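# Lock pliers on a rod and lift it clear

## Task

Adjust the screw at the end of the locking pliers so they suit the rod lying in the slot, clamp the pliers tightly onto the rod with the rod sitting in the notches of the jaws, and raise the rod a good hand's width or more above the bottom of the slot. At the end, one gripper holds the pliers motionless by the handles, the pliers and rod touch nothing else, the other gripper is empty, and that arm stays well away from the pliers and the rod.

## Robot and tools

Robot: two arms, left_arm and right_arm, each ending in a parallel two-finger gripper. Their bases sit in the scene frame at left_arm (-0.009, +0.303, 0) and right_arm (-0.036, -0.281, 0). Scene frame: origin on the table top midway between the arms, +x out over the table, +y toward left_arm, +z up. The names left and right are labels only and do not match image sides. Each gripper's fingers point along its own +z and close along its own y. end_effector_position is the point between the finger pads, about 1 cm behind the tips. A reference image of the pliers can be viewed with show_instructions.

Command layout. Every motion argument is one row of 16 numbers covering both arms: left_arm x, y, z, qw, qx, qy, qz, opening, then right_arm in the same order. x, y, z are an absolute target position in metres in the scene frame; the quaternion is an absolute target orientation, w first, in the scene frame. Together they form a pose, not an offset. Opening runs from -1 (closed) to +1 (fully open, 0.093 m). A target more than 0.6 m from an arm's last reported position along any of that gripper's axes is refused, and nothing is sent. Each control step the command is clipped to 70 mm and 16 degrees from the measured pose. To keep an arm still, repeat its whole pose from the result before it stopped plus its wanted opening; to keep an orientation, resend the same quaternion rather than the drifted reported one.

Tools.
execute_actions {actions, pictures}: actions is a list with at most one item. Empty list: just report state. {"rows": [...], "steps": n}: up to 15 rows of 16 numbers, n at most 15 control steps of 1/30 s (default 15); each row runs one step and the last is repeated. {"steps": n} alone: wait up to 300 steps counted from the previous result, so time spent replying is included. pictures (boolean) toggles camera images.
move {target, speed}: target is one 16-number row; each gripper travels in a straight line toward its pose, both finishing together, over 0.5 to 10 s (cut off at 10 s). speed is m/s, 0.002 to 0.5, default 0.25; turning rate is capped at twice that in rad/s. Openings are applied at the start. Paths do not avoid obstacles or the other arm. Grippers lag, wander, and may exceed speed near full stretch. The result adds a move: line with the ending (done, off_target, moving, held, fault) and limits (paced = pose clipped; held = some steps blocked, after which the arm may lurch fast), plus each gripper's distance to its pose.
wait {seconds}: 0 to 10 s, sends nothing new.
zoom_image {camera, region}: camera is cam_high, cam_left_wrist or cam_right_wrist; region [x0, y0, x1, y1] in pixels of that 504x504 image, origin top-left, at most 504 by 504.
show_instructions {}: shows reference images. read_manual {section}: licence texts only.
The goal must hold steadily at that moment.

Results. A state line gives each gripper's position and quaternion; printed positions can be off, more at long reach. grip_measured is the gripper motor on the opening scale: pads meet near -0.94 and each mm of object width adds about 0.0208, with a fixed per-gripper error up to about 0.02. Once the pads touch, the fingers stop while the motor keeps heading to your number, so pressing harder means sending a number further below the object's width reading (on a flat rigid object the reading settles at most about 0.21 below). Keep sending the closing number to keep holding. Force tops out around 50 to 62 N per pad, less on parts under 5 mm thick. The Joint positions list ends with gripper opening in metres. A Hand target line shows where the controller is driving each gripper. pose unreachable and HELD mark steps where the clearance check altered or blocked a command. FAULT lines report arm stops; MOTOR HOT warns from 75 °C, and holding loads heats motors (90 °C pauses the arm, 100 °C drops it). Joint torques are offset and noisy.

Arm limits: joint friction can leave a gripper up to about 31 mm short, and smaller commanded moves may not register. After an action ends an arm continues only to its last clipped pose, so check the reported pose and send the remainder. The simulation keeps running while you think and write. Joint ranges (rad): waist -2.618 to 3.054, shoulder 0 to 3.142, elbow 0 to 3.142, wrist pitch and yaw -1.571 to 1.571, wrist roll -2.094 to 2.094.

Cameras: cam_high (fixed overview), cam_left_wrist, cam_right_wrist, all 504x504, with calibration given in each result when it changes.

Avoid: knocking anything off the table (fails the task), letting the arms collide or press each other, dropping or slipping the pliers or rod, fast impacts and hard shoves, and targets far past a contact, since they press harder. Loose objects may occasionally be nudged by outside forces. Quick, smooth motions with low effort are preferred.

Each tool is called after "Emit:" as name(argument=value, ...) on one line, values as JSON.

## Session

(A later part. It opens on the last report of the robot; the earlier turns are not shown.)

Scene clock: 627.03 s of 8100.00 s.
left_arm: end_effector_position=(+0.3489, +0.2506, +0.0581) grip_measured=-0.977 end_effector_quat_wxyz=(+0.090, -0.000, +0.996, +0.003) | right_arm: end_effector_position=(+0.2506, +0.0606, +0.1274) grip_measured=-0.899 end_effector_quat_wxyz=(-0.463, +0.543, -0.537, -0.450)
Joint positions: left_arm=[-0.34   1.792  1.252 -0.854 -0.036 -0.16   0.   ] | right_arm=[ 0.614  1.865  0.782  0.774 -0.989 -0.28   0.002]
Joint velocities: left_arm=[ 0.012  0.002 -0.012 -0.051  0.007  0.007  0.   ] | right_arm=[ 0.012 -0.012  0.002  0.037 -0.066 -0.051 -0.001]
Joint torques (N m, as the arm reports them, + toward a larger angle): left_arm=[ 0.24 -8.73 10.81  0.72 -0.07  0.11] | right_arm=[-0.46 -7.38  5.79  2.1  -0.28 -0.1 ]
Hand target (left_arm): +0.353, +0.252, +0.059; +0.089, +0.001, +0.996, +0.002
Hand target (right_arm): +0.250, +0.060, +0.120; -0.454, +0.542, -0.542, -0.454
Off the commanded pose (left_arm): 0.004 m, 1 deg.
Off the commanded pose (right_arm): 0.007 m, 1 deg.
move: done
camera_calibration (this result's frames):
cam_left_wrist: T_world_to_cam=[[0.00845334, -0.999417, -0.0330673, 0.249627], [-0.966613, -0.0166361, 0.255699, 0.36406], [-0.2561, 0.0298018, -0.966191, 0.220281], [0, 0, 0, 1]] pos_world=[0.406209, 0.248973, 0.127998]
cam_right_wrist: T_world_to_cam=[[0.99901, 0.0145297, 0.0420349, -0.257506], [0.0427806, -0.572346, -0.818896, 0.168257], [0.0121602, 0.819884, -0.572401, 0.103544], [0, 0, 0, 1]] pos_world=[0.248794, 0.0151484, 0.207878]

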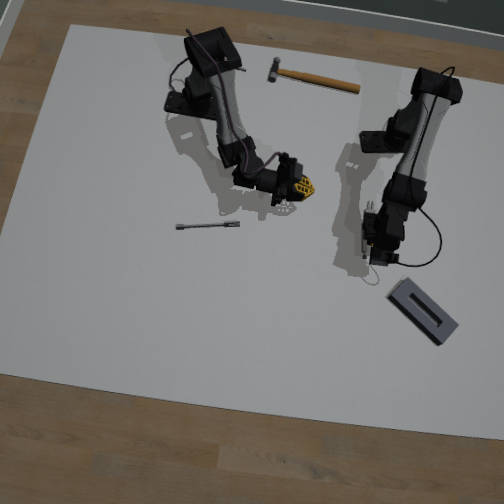

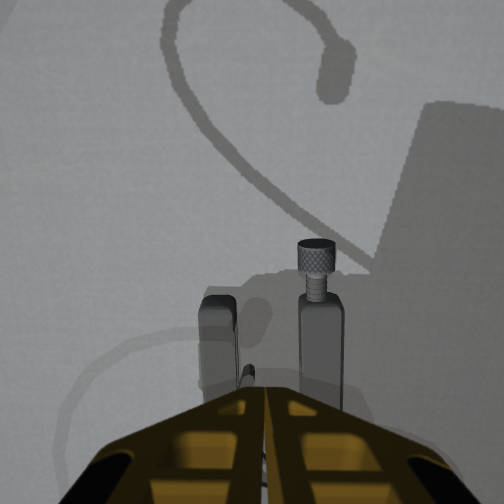

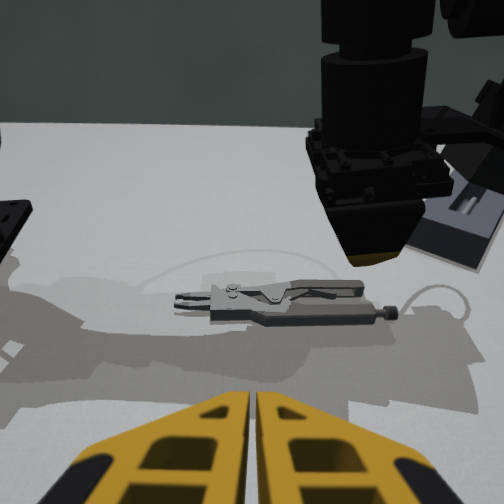

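Emit:
move(target=[0.352,0.249,0.008,0.0872,0,0.9962,0,-1,0.25,0.06,0.12,0.4545,-0.5417,0.5417,0.4545,-0.9], speed=0.04)

Scene clock: 630.63 s of 8100.00 s.
left_arm: end_effector_position=(+0.3582, +0.2488, +0.0224) grip_measured=-0.977 end_effector_quat_wxyz=(+0.099, -0.000, +0.995, +0.001) | right_arm: end_effector_position=(+0.2506, +0.0606, +0.1274) grip_measured=-0.899 end_effector_quat_wxyz=(-0.463, +0.543, -0.537, -0.450)
Joint positions: left_arm=[-0.34   1.86   1.184 -0.7   -0.034 -0.16   0.   ] | right_arm=[ 0.614  1.865  0.782  0.774 -0.989 -0.28   0.002]
Joint velocities: left_arm=[-0.007 -0.017  0.002  0.022  0.022  0.022  0.   ] | right_arm=[-0.007 -0.007  0.012  0.022 -0.037  0.022  0.001]
Joint torques (N m, as the arm reports them, + toward a larger angle): left_arm=[-0.22 -8.42  5.06  1.16 -0.05  0.03] | right_arm=[-0.45 -7.42  5.84  2.09 -0.27 -0.11]
Hand target (left_arm): +0.352, +0.249, +0.008; +0.087, -0.000, +0.996, +0.000
Hand target (right_arm): +0.250, +0.060, +0.120; -0.454, +0.542, -0.542, -0.454
Off the commanded pose (left_arm): 0.016 m, 1 deg.
Off the commanded pose (right_arm): 0.007 m, 1 deg.
move: off_target (left_arm)
camera_calibration (this result's frames):
cam_left_wrist: T_world_to_cam=[[0.00834582, -0.999558, -0.028533, 0.246559], [-0.971027, -0.0149158, 0.238503, 0.383616], [-0.238823, 0.0257158, -0.970723, 0.183177], [0, 0, 0, 1]] pos_world=[0.414191, 0.247462, 0.0933561]
cam_right_wrist: T_world_to_cam=[[0.99901, 0.0145297, 0.0420349, -0.257506], [0.0427806, -0.572346, -0.818896, 0.168257], [0.0121602, 0.819884, -0.572401, 0.103544], [0, 0, 0, 1]] pos_world=[0.248794, 0.0151484, 0.207878]

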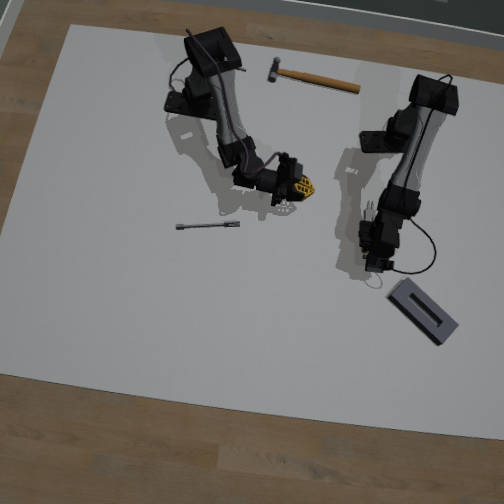

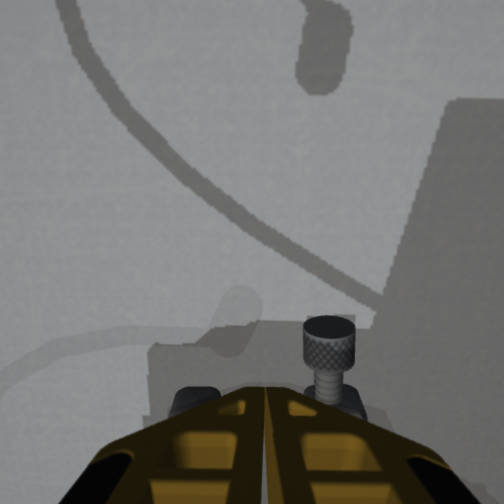

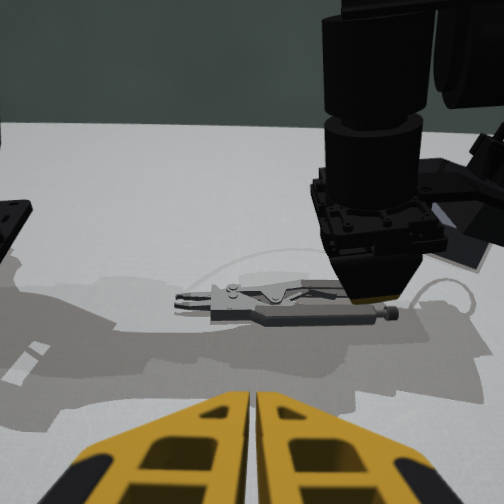

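Emit:
move(target=[0.344,0.249,0.0,0.0872,0,0.9962,0,-1,0.25,0.06,0.12,0.4545,-0.5417,0.5417,0.4545,-0.9], speed=0.02)

Emit:
move(target=[0.344,0.249,0.0,0.0872,0,0.9962,0,-0.6,0.25,0.06,0.12,0.4545,-0.5417,0.5417,0.4545,-0.9], speed=0.02)

Scene clock: 634.17 s of 8100.00 s.
left_arm: end_effector_position=(+0.3577, +0.2489, +0.0213) grip_measured=-0.977 end_effector_quat_wxyz=(+0.110, -0.000, +0.994, -0.000) | right_arm: end_effector_position=(+0.2506, +0.0606, +0.1274) grip_measured=-0.899 end_effector_quat_wxyz=(-0.463, +0.543, -0.537, -0.450)
Joint positions: left_arm=[-0.34   1.844  1.153 -0.662 -0.035 -0.16   0.   ] | right_arm=[ 0.614  1.865  0.782  0.774 -0.989 -0.28   0.002]
Joint velocities: left_arm=[-0.002 -0.027 -0.012  0.007  0.066  0.022  0.   ] | right_arm=[ 0.002  0.002 -0.007  0.007  0.022  0.007 -0.001]
Joint torques (N m, as the arm reports them, + toward a larger angle): left_arm=[-0.61 -8.33  2.98  1.2  -0.08 -0.09] | right_arm=[-0.48 -7.38  5.81  2.09 -0.27 -0.1 ]
Hand target (left_arm): +0.344, +0.249, +0.001; +0.087, -0.000, +0.996, -0.000
Hand target (right_arm): +0.250, +0.060, +0.120; -0.454, +0.542, -0.542, -0.454
Off the commanded pose (left_arm): 0.025 m, 3 deg.
Off the commanded pose (right_arm): 0.007 m, 1 deg.
move: off_target (left_arm)
camera_calibration (this result's frames):
cam_left_wrist: T_world_to_cam=[[0.00902054, -0.999646, -0.0250477, 0.246377], [-0.976097, -0.0142421, 0.21687, 0.385557], [-0.21715, 0.0224927, -0.975879, 0.175101], [0, 0, 0, 1]] pos_world=[0.412141, 0.247842, 0.0934326]
cam_right_wrist: T_world_to_cam=[[0.99901, 0.0145297, 0.0420349, -0.257506], [0.0427806, -0.572346, -0.818896, 0.168257], [0.0121602, 0.819884, -0.572401, 0.103544], [0, 0, 0, 1]] pos_world=[0.248794, 0.0151484, 0.207878]

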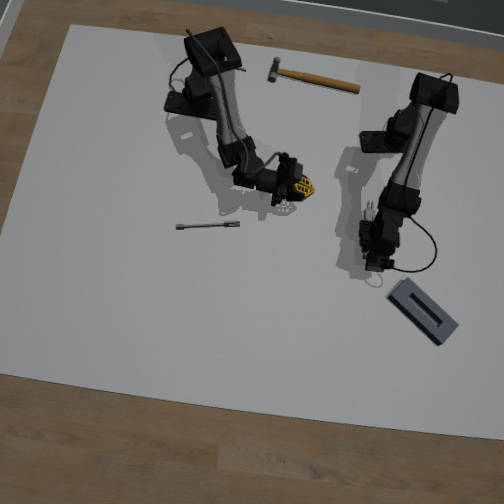

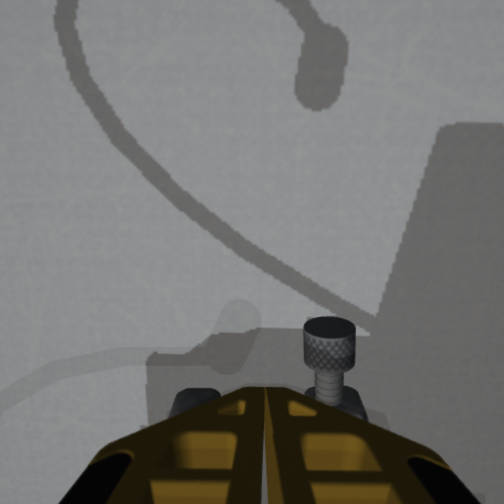

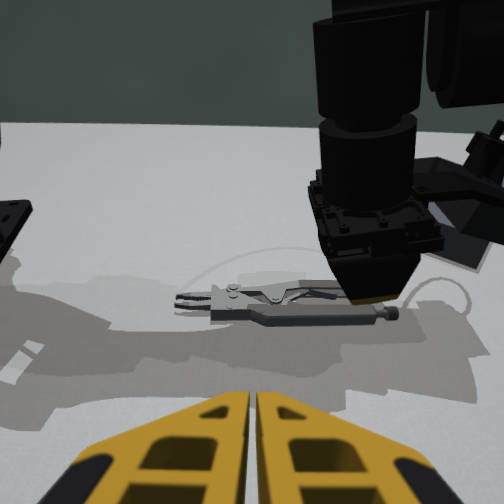

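Scene clock: 635.67 s of 8100.00 s.
left_arm: end_effector_position=(+0.3583, +0.2494, +0.0208) grip_measured=-0.601 end_effector_quat_wxyz=(+0.114, -0.001, +0.993, +0.001) | right_arm: end_effector_position=(+0.2506, +0.0606, +0.1274) grip_measured=-0.899 end_effector_quat_wxyz=(-0.463, +0.543, -0.537, -0.450)
Joint positions: left_arm=[-0.34   1.841  1.145 -0.65  -0.038 -0.16   0.016] | right_arm=[ 0.614  1.865  0.782  0.774 -0.989 -0.28   0.002]
Joint velocities: left_arm=[ 0.002  0.002  0.012 -0.007 -0.051 -0.037 -0.   ] | right_arm=[ 0.017  0.012 -0.012  0.007  0.037  0.022  0.001]
Joint torques (N m, as the arm reports them, + toward a larger angle): left_arm=[-0.69 -7.87  3.75  1.15 -0.02 -0.04] | right_arm=[-0.4  -7.41  5.82  2.1  -0.28 -0.1 ]
Hand target (left_arm): +0.344, +0.249, +0.001; +0.087, -0.000, +0.996, -0.000
Hand target (right_arm): +0.250, +0.060, +0.120; -0.454, +0.542, -0.542, -0.454
Off the commanded pose (left_arm): 0.025 m, 3 deg.
Off the commanded pose (right_arm): 0.007 m, 1 deg.
move: off_target (left_arm)
camera_calibration (this result's frames):
cam_left_wrist: T_world_to_cam=[[0.0099844, -0.999585, -0.0270339, 0.246533], [-0.977804, -0.015418, 0.208953, 0.387287], [-0.209283, 0.0243476, -0.977552, 0.171495], [0, 0, 0, 1]] pos_world=[0.41212, 0.248226, 0.093385]
cam_right_wrist: T_world_to_cam=[[0.99901, 0.0145297, 0.0420349, -0.257506], [0.0427806, -0.572346, -0.818896, 0.168257], [0.0121602, 0.819884, -0.572401, 0.103544], [0, 0, 0, 1]] pos_world=[0.248794, 0.0151484, 0.207878]

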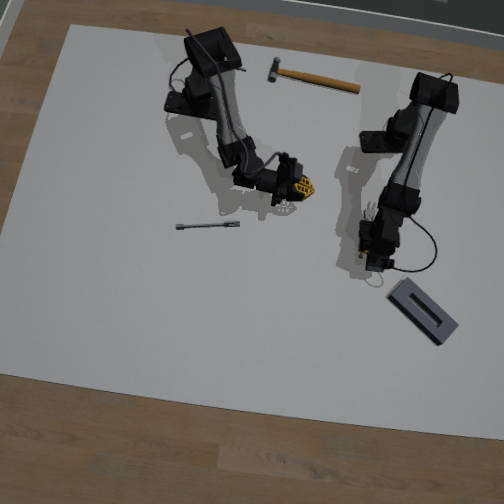

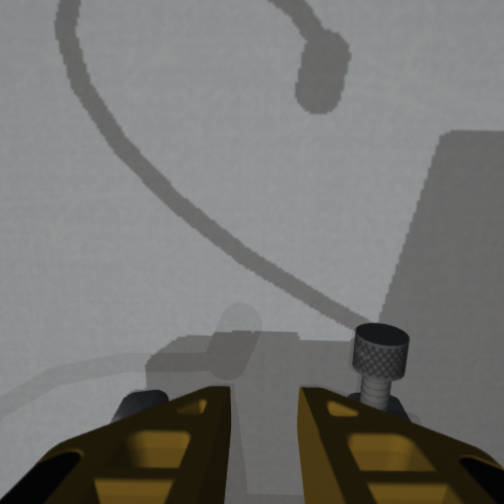

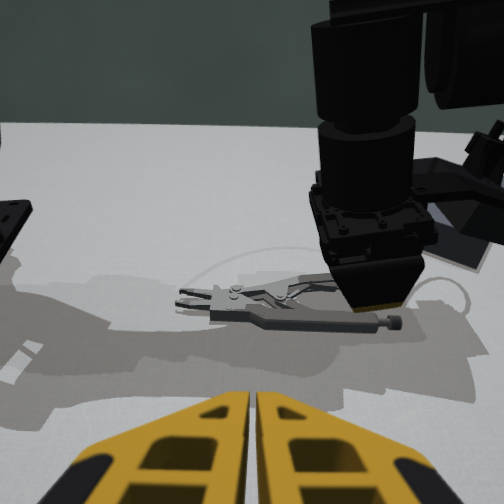

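Opened. Lift and look.

Emit:
move(target=[0.335,0.228,0.07,0,0,1,0,-0.6,0.25,0.06,0.12,0.4545,-0.5417,0.5417,0.4545,-0.9], speed=0.06)

Scene clock: 639.53 s of 8100.00 s.
left_arm: end_effector_position=(+0.3314, +0.2323, +0.0687) grip_measured=-0.601 end_effector_quat_wxyz=(+0.003, -0.000, +1.000, -0.001) | right_arm: end_effector_position=(+0.2506, +0.0606, +0.1274) grip_measured=-0.899 end_effector_quat_wxyz=(-0.463, +0.543, -0.537, -0.450)
Joint positions: left_arm=[-0.383  1.877  1.421 -1.108 -0.    -0.207  0.016] | right_arm=[ 0.614  1.865  0.782  0.774 -0.989 -0.28   0.002]
Joint velocities: left_arm=[-0.007 -0.007 -0.012 -0.007 -0.095  0.037  0.001] | right_arm=[ 0.002  0.007 -0.022  0.037  0.037 -0.022  0.001]
Joint torques (N m, as the arm reports them, + toward a larger angle): left_arm=[-0.94 -9.18 10.32  0.25 -0.03 -0.08] | right_arm=[-0.47 -7.4   5.84  2.1  -0.27 -0.1 ]
Hand target (left_arm): +0.334, +0.228, +0.069; +0.000, -0.000, +1.000, -0.003
Hand target (right_arm): +0.250, +0.060, +0.120; -0.454, +0.542, -0.542, -0.454
Off the commanded pose (left_arm): 0.006 m, 0 deg.
Off the commanded pose (right_arm): 0.007 m, 1 deg.
move: done
camera_calibration (this result's frames):
cam_left_wrist: T_world_to_cam=[[0.00380207, -0.999656, -0.0259638, 0.23298], [-0.907697, -0.0143448, 0.41938, 0.312752], [-0.419608, 0.0219727, -0.907439, 0.278566], [0, 0, 0, 1]] pos_world=[0.399886, 0.231266, 0.127669]
cam_right_wrist: T_world_to_cam=[[0.99901, 0.0145297, 0.0420349, -0.257506], [0.0427806, -0.572346, -0.818896, 0.168257], [0.0121602, 0.819884, -0.572401, 0.103544], [0, 0, 0, 1]] pos_world=[0.248794, 0.0151484, 0.207878]

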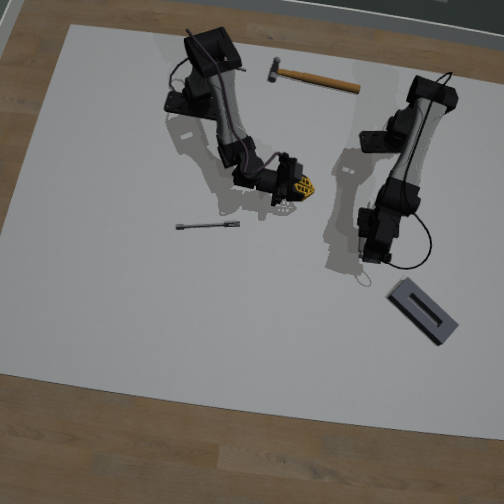

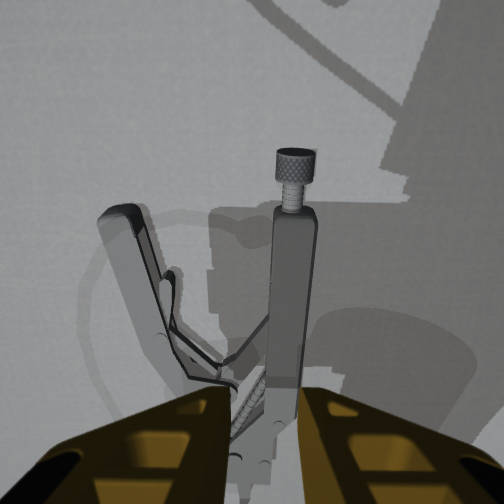

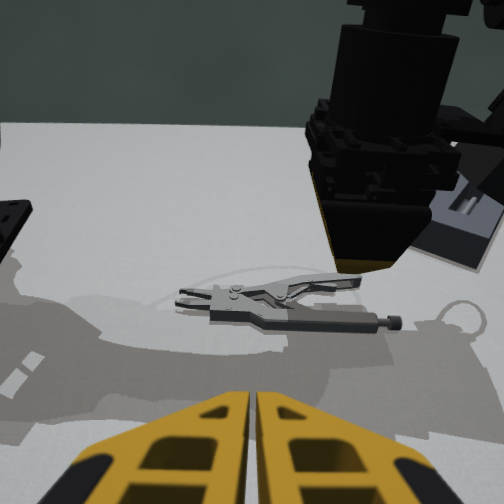

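Emit:
move(target=[0.336,0.219,0.04,0,0.026,1,0,-0.55,0.25,0.06,0.12,0.4545,-0.5417,0.5417,0.4545,-0.9], speed=0.05)

Scene clock: 644.03 s of 8100.00 s.
left_arm: end_effector_position=(+0.3446, +0.2202, +0.0540) grip_measured=-0.551 end_effector_quat_wxyz=(+0.017, +0.017, +1.000, -0.004) | right_arm: end_effector_position=(+0.2506, +0.0606, +0.1274) grip_measured=-0.899 end_effector_quat_wxyz=(-0.463, +0.543, -0.537, -0.450)
Joint positions: left_arm=[-0.408  1.922  1.421 -1.035 -0.    -0.196  0.019] | right_arm=[ 0.614  1.865  0.782  0.774 -0.989 -0.28   0.002]
Joint velocities: left_arm=[-0.002 -0.012  0.012 -0.007  0.037 -0.037  0.   ] | right_arm=[ 0.002 -0.017  0.002  0.037 -0.081 -0.022 -0.   ]
Joint torques (N m, as the arm reports them, + toward a larger angle): left_arm=[-0.83 -9.77  4.93  0.56 -0.11  0.14] | right_arm=[-0.45 -7.38  5.82  2.1  -0.28 -0.1 ]
Hand target (left_arm): +0.336, +0.219, +0.040; -0.000, +0.026, +1.000, -0.000
Hand target (right_arm): +0.250, +0.060, +0.120; -0.454, +0.542, -0.542, -0.454
Off the commanded pose (left_arm): 0.016 m, 2 deg.
Off the commanded pose (right_arm): 0.007 m, 1 deg.
move: off_target (left_arm)
camera_calibration (this result's frames):
cam_left_wrist: T_world_to_cam=[[-0.0313925, -0.9993, -0.0203581, 0.232204], [-0.918958, 0.0208459, 0.393804, 0.328235], [-0.393104, 0.0310707, -0.918969, 0.260487], [0, 0, 0, 1]] pos_world=[0.411322, 0.217106, 0.114846]
cam_right_wrist: T_world_to_cam=[[0.99901, 0.0145297, 0.0420349, -0.257506], [0.0427806, -0.572346, -0.818896, 0.168257], [0.0121602, 0.819884, -0.572401, 0.103544], [0, 0, 0, 1]] pos_world=[0.248794, 0.0151484, 0.207878]

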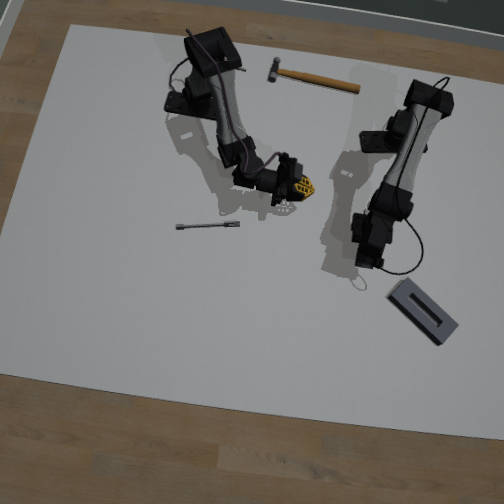

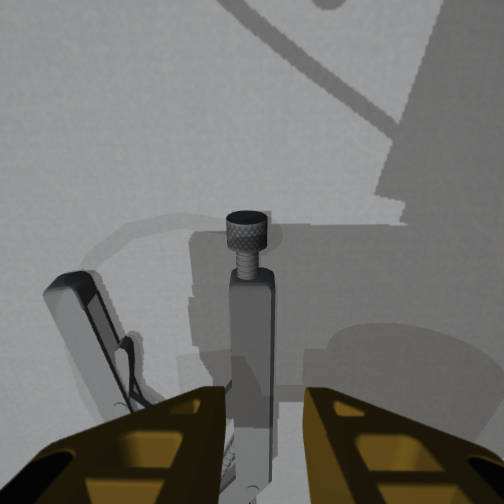

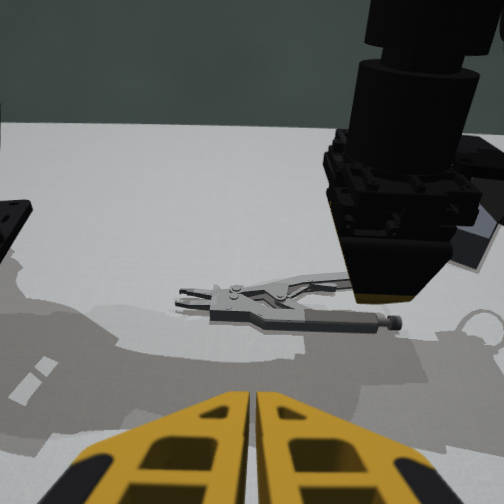

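Emit:
move(target=[0.333,0.228,0.004,0,0.026,1,0,-0.5,0.25,0.06,0.12,0.4545,-0.5417,0.5417,0.4545,-0.9], speed=0.04)

Scene clock: 647.37 s of 8100.00 s.
left_arm: end_effector_position=(+0.3388, +0.2228, +0.0165) grip_measured=-0.501 end_effector_quat_wxyz=(+0.012, +0.026, +1.000, -0.003) | right_arm: end_effector_position=(+0.2506, +0.0606, +0.1274) grip_measured=-0.899 end_effector_quat_wxyz=(-0.463, +0.543, -0.537, -0.450)
Joint positions: left_arm=[-0.404  1.955  1.31  -0.9    0.001 -0.175  0.021] | right_arm=[ 0.614  1.865  0.782  0.774 -0.989 -0.28   0.002]
Joint velocities: left_arm=[ 0.007 -0.007 -0.002 -0.051  0.037  0.007 -0.002] | right_arm=[-0.002  0.002  0.002 -0.007  0.007 -0.051 -0.   ]
Joint torques (N m, as the arm reports them, + toward a larger angle): left_arm=[ 0.4  -9.59  4.88  0.65 -0.14  0.15] | right_arm=[-0.4  -7.37  5.82  2.09 -0.28 -0.1 ]
Hand target (left_arm): +0.333, +0.228, +0.004; -0.000, +0.026, +1.000, -0.000
Hand target (right_arm): +0.250, +0.060, +0.120; -0.454, +0.542, -0.542, -0.454
Off the commanded pose (left_arm): 0.015 m, 1 deg.
Off the commanded pose (right_arm): 0.007 m, 1 deg.
move: off_target (left_arm)
camera_calibration (this result's frames):
cam_left_wrist: T_world_to_cam=[[-0.0495331, -0.998536, -0.0217333, 0.239817], [-0.914555, 0.0366, 0.402803, 0.332502], [-0.401418, 0.0398284, -0.915029, 0.224451], [0, 0, 0, 1]] pos_world=[0.406069, 0.218356, 0.0766577]
cam_right_wrist: T_world_to_cam=[[0.99901, 0.0145297, 0.0420349, -0.257506], [0.0427806, -0.572346, -0.818896, 0.168257], [0.0121602, 0.819884, -0.572401, 0.103544], [0, 0, 0, 1]] pos_world=[0.248794, 0.0151484, 0.207878]

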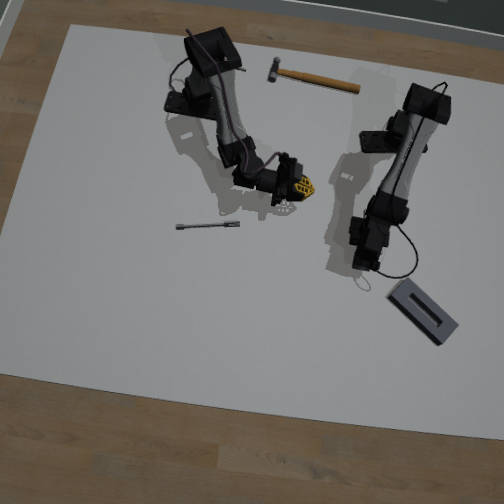

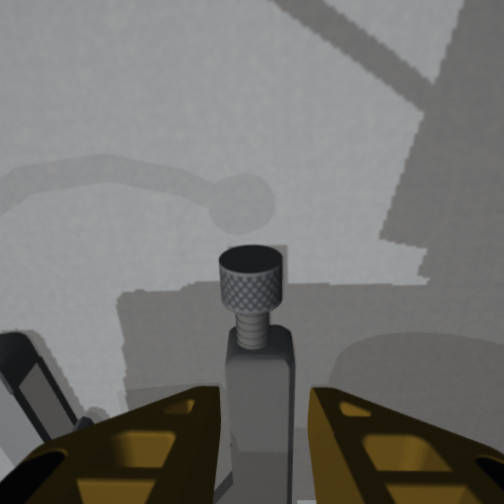

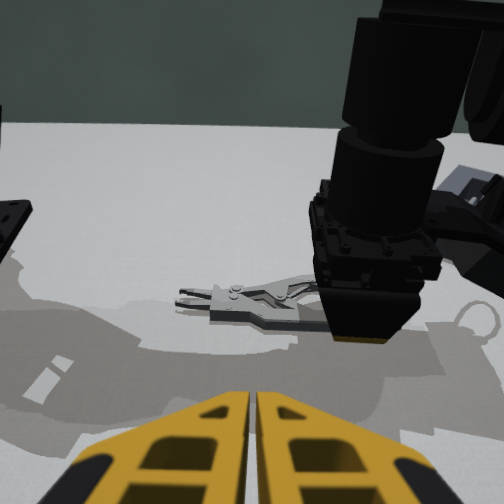

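Emit:
move(target=[0.333,0.228,0.004,0,0.026,1,0,-0.95,0.25,0.06,0.12,0.4545,-0.5417,0.5417,0.4545,-0.9], speed=0.04)

Emit:
move(target=[0.30,0.2,0.15,0,0.026,1,0,-0.95,0.2,-0.10,0.27,0,0,0.9239,0.3827,-0.55], speed=0.15)

Emit:
move(target=[0.2,0.05,0.19,0.2706,0.6533,0.6533,-0.2706,-0.95,0.2,-0.06,0.29,0,0,0.9239,0.3827,-0.55], speed=0.2)

Scene clock: 656.97 s of 8100.00 s.
left_arm: end_effector_position=(+0.3388, +0.2224, +0.0165) grip_measured=-0.821 end_effector_quat_wxyz=(+0.012, +0.027, +1.000, -0.004) | right_arm: end_effector_position=(+0.2506, +0.0606, +0.1274) grip_measured=-0.899 end_effector_quat_wxyz=(-0.463, +0.543, -0.537, -0.450)
Joint positions: left_arm=[-0.404  1.955  1.31  -0.9    0.003 -0.173  0.006] | right_arm=[ 0.614  1.865  0.782  0.774 -0.989 -0.28   0.002]
Joint velocities: left_arm=[ 0.002 -0.007  0.002 -0.007 -0.037  0.022 -0.001] | right_arm=[-0.012 -0.012  0.002  0.007  0.007 -0.037  0.   ]
Joint torques (N m, as the arm reports them, + toward a larger angle): left_arm=[ 0.4  -9.86  4.63  0.63 -0.14  0.15] | right_arm=[-0.47 -7.45  5.84  2.1  -0.28 -0.1 ]
Hand target (left_arm): +0.333, +0.228, +0.004; -0.000, +0.026, +1.000, -0.000
Hand target (right_arm): +0.250, +0.060, +0.120; -0.454, +0.542, -0.542, -0.454
Off the commanded pose (left_arm): 0.015 m, 1 deg.
Off the commanded pose (right_arm): 0.007 m, 1 deg.
move: off_target (left_arm)
camera_calibration (this result's frames):
cam_left_wrist: T_world_to_cam=[[-0.0511051, -0.998496, -0.0198267, 0.239977], [-0.914476, 0.038807, 0.402774, 0.332012], [-0.401399, 0.0387149, -0.915085, 0.224716], [0, 0, 0, 1]] pos_world=[0.406082, 0.218032, 0.076666]
cam_right_wrist: T_world_to_cam=[[0.99901, 0.0145297, 0.0420349, -0.257506], [0.0427806, -0.572346, -0.818896, 0.168257], [0.0121602, 0.819884, -0.572401, 0.103544], [0, 0, 0, 1]] pos_world=[0.248794, 0.0151484, 0.207878]

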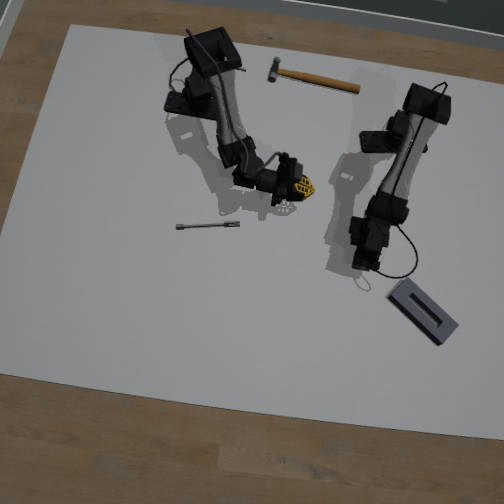

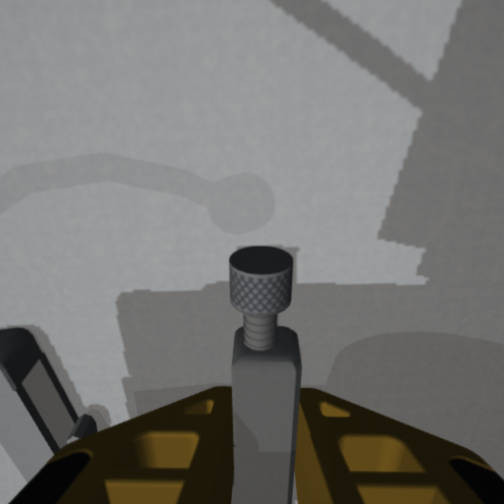

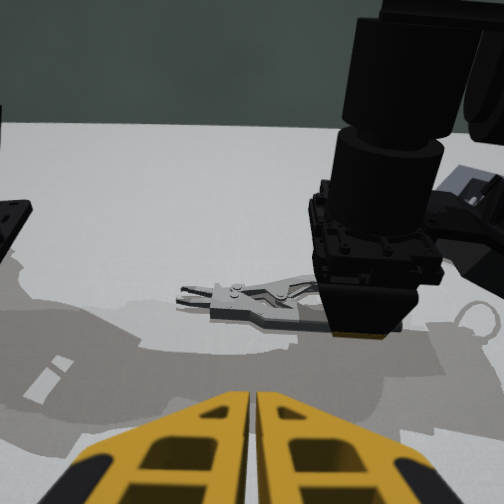

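Scene clock: 663.10 s of 8100.00 s.
left_arm: end_effector_position=(+0.2979, +0.2030, +0.1366) grip_measured=-0.822 end_effector_quat_wxyz=(-0.013, +0.026, +1.000, +0.002) | right_arm: end_effector_position=(+0.1987, -0.0990, +0.2706) grip_measured=-0.551 end_effector_quat_wxyz=(+0.001, -0.014, +0.922, +0.386)
Joint positions: left_arm=[-0.491  1.788  1.578 -1.387  0.003 -0.263  0.006] | right_arm=[ 0.32   1.453  1.556 -1.433 -0.763  0.324  0.019]
Joint velocities: left_arm=[ 0.012  0.002 -0.007 -0.051 -0.022 -0.022 -0.   ] | right_arm=[-0.007 -0.007 -0.002 -0.066 -0.022  0.066 -0.001]
Joint torques (N m, as the arm reports them, + toward a larger angle): left_arm=[ -0.93 -11.75  10.95   0.08  -0.08  -0.05] | right_arm=[-0.83 -3.95  8.14  0.75 -0.39 -0.08]
Hand target (left_arm): +0.298, +0.200, +0.150; -0.001, +0.026, +1.000, -0.002
Hand target (right_arm): +0.202, -0.101, +0.271; -0.003, -0.005, +0.924, +0.382
Off the commanded pose (left_arm): 0.014 m, 2 deg.
Off the commanded pose (right_arm): 0.002 m, 2 deg.
move: off_target (left_arm)
camera_calibration (this result's frames):
cam_left_wrist: T_world_to_cam=[[-0.0492994, -0.998297, -0.031196, 0.221832], [-0.89338, 0.0301095, 0.448291, 0.236275], [-0.446588, 0.0499704, -0.893343, 0.327216], [0, 0, 0, 1]] pos_world=[0.36815, 0.197989, 0.193317]
cam_right_wrist: T_world_to_cam=[[0.0525016, -0.689743, -0.722149, 0.115809], [-0.898697, -0.347939, 0.266988, 0.111848], [-0.435416, 0.634975, -0.638137, 0.405391], [0, 0, 0, 1]] pos_world=[0.270951, -0.138619, 0.312465]

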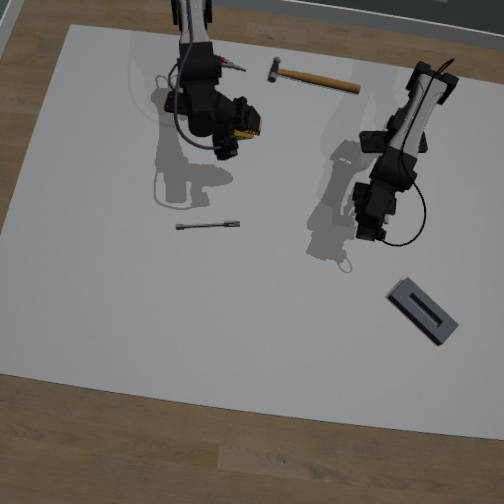

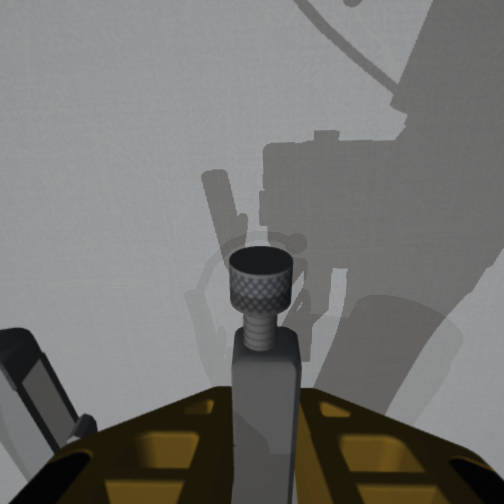

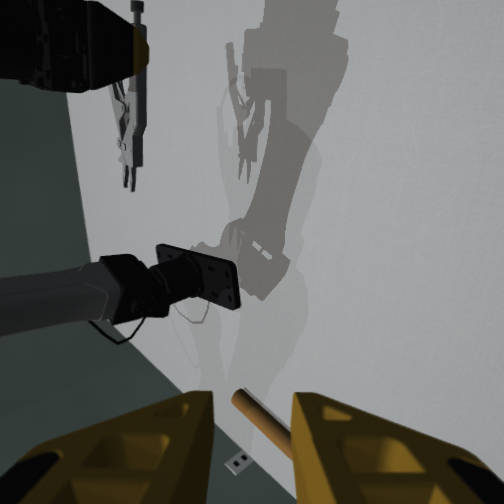

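Scene clock: 667.80 s of 8100.00 s.
left_arm: end_effector_position=(+0.2037, +0.0521, +0.1915) grip_measured=-0.820 end_effector_quat_wxyz=(+0.264, +0.645, +0.667, -0.265) | right_arm: end_effector_position=(+0.1927, -0.0646, +0.2878) grip_measured=-0.551 end_effector_quat_wxyz=(-0.006, +0.003, +0.925, +0.381)
Joint positions: left_arm=[-0.745  1.354  1.141 -0.87   0.617  0.811  0.006] | right_arm=[ 0.465  1.468  1.637 -1.381 -0.709  0.543  0.019]
Joint velocities: left_arm=[-0.012  0.007  0.017  0.022 -0.022 -0.022 -0.001] | right_arm=[-0.017 -0.012 -0.002 -0.007  0.022 -0.051 -0.001]
Joint torques (N m, as the arm reports them, + toward a larger angle): left_arm=[-0.85 -7.65  7.22  1.69  0.49  0.18] | right_arm=[ 0.38 -3.86  8.13  1.41 -0.35 -0.1 ]
Hand target (left_arm): +0.199, +0.049, +0.193; +0.275, +0.652, +0.652, -0.270
Hand target (right_arm): +0.200, -0.060, +0.290; +0.001, +0.000, +0.924, +0.382
Off the commanded pose (left_arm): 0.004 m, 2 deg.
Off the commanded pose (right_arm): 0.009 m, 1 deg.
move: done
camera_calibration (this result's frames):
cam_left_wrist: T_world_to_cam=[[-0.99879, -0.0488694, -0.00553553, 0.207283], [-0.0445088, 0.946029, -0.321012, 0.0587086], [0.0209245, -0.320378, -0.947059, 0.275999], [0, 0, 0, 1]] pos_world=[0.20387, 0.0430138, 0.281381]
cam_right_wrist: T_world_to_cam=[[0.0159616, -0.699227, -0.714722, 0.156591], [-0.899823, -0.321717, 0.294646, 0.107845], [-0.435963, 0.63842, -0.634315, 0.391135], [0, 0, 0, 1]] pos_world=[0.265062, -0.105521, 0.328246]

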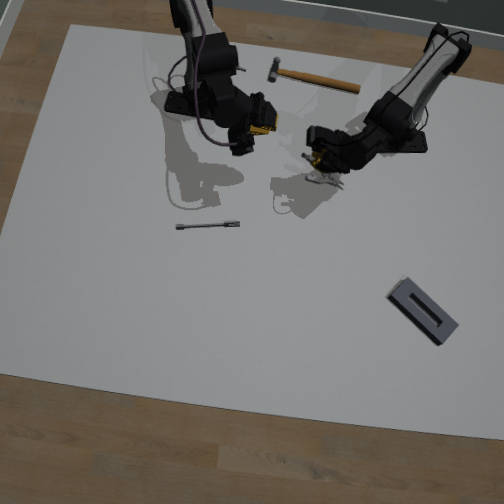

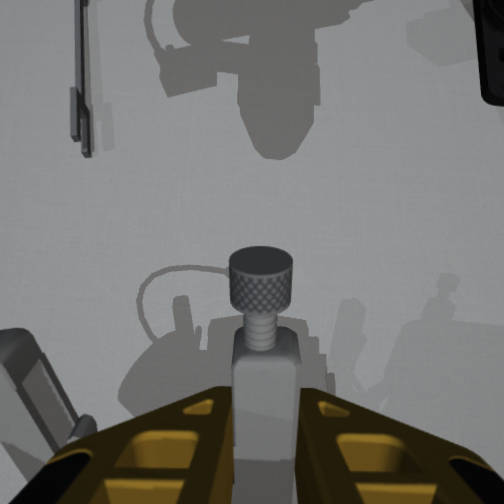

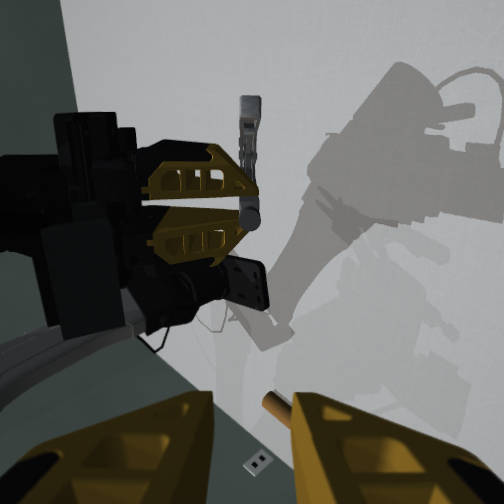

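Emit:
move(target=[0.2,0.05,0.19,0.2706,0.6533,0.6533,-0.2706,-0.95,0.202,0.007,0.217,0,0,0.9239,0.3827,-0.55], speed=0.1)

Scene clock: 674.00 s of 8100.00 s.
left_arm: end_effector_position=(+0.2033, +0.0519, +0.1916) grip_measured=-0.820 end_effector_quat_wxyz=(+0.265, +0.649, +0.663, -0.264) | right_arm: end_effector_position=(+0.1989, +0.0034, +0.2223) grip_measured=-0.551 end_effector_quat_wxyz=(+0.003, -0.002, +0.923, +0.384)
Joint positions: left_arm=[-0.745  1.354  1.141 -0.871  0.619  0.823  0.006] | right_arm=[ 0.677  1.489  1.361 -0.914 -0.615  0.782  0.019]
Joint velocities: left_arm=[-0.012 -0.012 -0.002 -0.007 -0.022 -0.007 -0.   ] | right_arm=[-0.037  0.002 -0.007 -0.022  0.051 -0.066  0.   ]
Joint torques (N m, as the arm reports them, + toward a larger angle): left_arm=[-0.51 -6.93  7.11  1.64  0.5   0.15] | right_arm=[ 0.28 -5.62  6.62  1.76 -0.24 -0.11]
Hand target (left_arm): +0.200, +0.050, +0.190; +0.270, +0.653, +0.653, -0.270
Hand target (right_arm): +0.201, +0.007, +0.216; +0.002, +0.000, +0.924, +0.382
Off the commanded pose (left_arm): 0.004 m, 2 deg.
Off the commanded pose (right_arm): 0.007 m, 0 deg.
move: done
camera_calibration (this result's frames):
cam_left_wrist: T_world_to_cam=[[-0.999157, -0.0393999, -0.0114911, 0.20758], [-0.0335903, 0.945927, -0.322636, 0.0569943], [0.0235816, -0.321979, -0.946453, 0.275529], [0, 0, 0, 1]] pos_world=[0.202822, 0.0429805, 0.281549]
cam_right_wrist: T_world_to_cam=[[0.0322041, -0.694041, -0.719215, 0.154992], [-0.905256, -0.325263, 0.273343, 0.160354], [-0.423645, 0.642271, -0.638759, 0.307368], [0, 0, 0, 1]] pos_world=[0.270385, -0.0376853, 0.263975]

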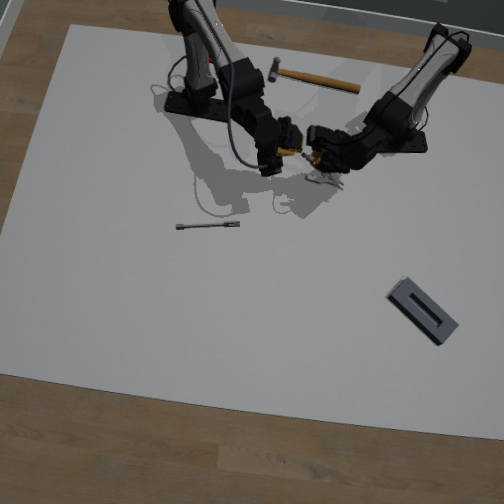

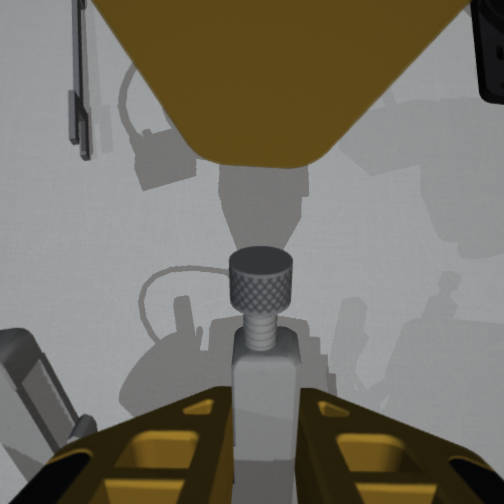

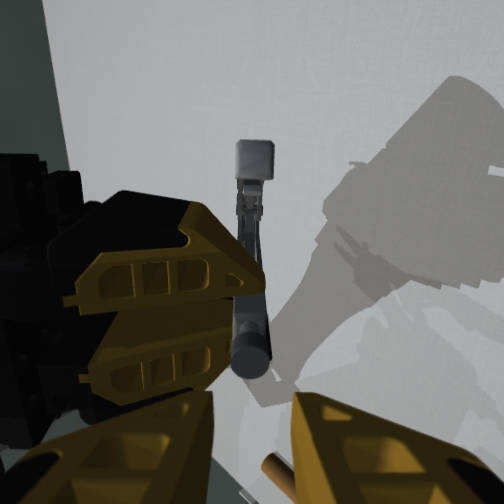

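Emit:
move(target=[0.2,0.05,0.19,0.2706,0.6533,0.6533,-0.2706,-0.95,0.202,0.026,0.198,0,0,0.9239,0.3827,-0.55], speed=0.04)

Scene clock: 678.50 s of 8100.00 s.
left_arm: end_effector_position=(+0.2031, +0.0520, +0.1915) grip_measured=-0.820 end_effector_quat_wxyz=(+0.265, +0.649, +0.663, -0.264) | right_arm: end_effector_position=(+0.2003, +0.0226, +0.2054) grip_measured=-0.551 end_effector_quat_wxyz=(+0.003, -0.003, +0.923, +0.386)
Joint positions: left_arm=[-0.745  1.354  1.141 -0.872  0.619  0.823  0.006] | right_arm=[ 0.725  1.523  1.32  -0.807 -0.593  0.832  0.019]
Joint velocities: left_arm=[ 0.007 -0.002  0.007 -0.037 -0.022  0.022 -0.   ] | right_arm=[-0.017  0.007 -0.022 -0.022  0.022  0.081  0.001]
Joint torques (N m, as the arm reports them, + toward a larger angle): left_arm=[-0.58 -6.75  6.97  1.68  0.52  0.14] | right_arm=[ 0.31 -5.88  6.62  1.75 -0.3  -0.12]
Hand target (left_arm): +0.200, +0.050, +0.190; +0.270, +0.653, +0.653, -0.270
Hand target (right_arm): +0.201, +0.026, +0.198; +0.000, -0.000, +0.924, +0.382
Off the commanded pose (left_arm): 0.004 m, 2 deg.
Off the commanded pose (right_arm): 0.008 m, 1 deg.
move: done
camera_calibration (this result's frames):
cam_left_wrist: T_world_to_cam=[[-0.999176, -0.0391187, -0.0108164, 0.207264], [-0.033556, 0.946136, -0.322027, 0.0567085], [0.022831, -0.321399, -0.946669, 0.275626], [0, 0, 0, 1]] pos_world=[0.202703, 0.0430399, 0.28143]
cam_right_wrist: T_world_to_cam=[[0.0336146, -0.691334, -0.721753, 0.156265], [-0.904837, -0.327731, 0.271777, 0.172792], [-0.42443, 0.643933, -0.63656, 0.284576], [0, 0, 0, 1]] pos_world=[0.271878, -0.0185874, 0.246974]

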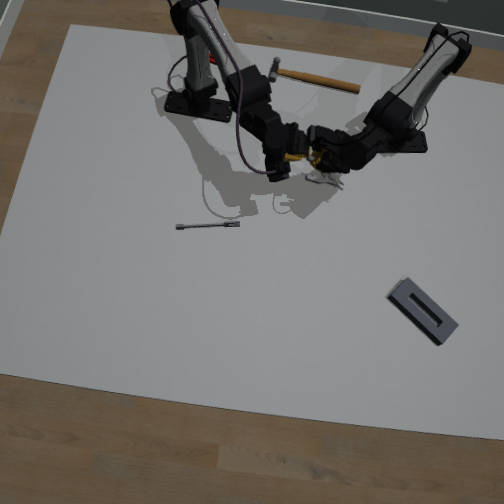

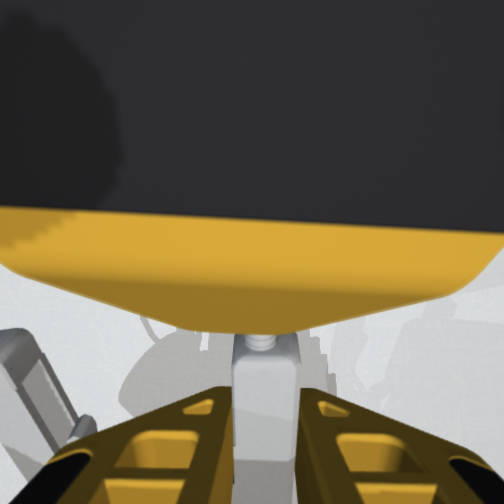

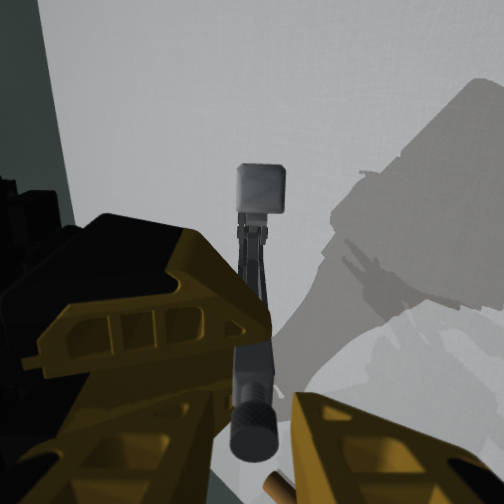

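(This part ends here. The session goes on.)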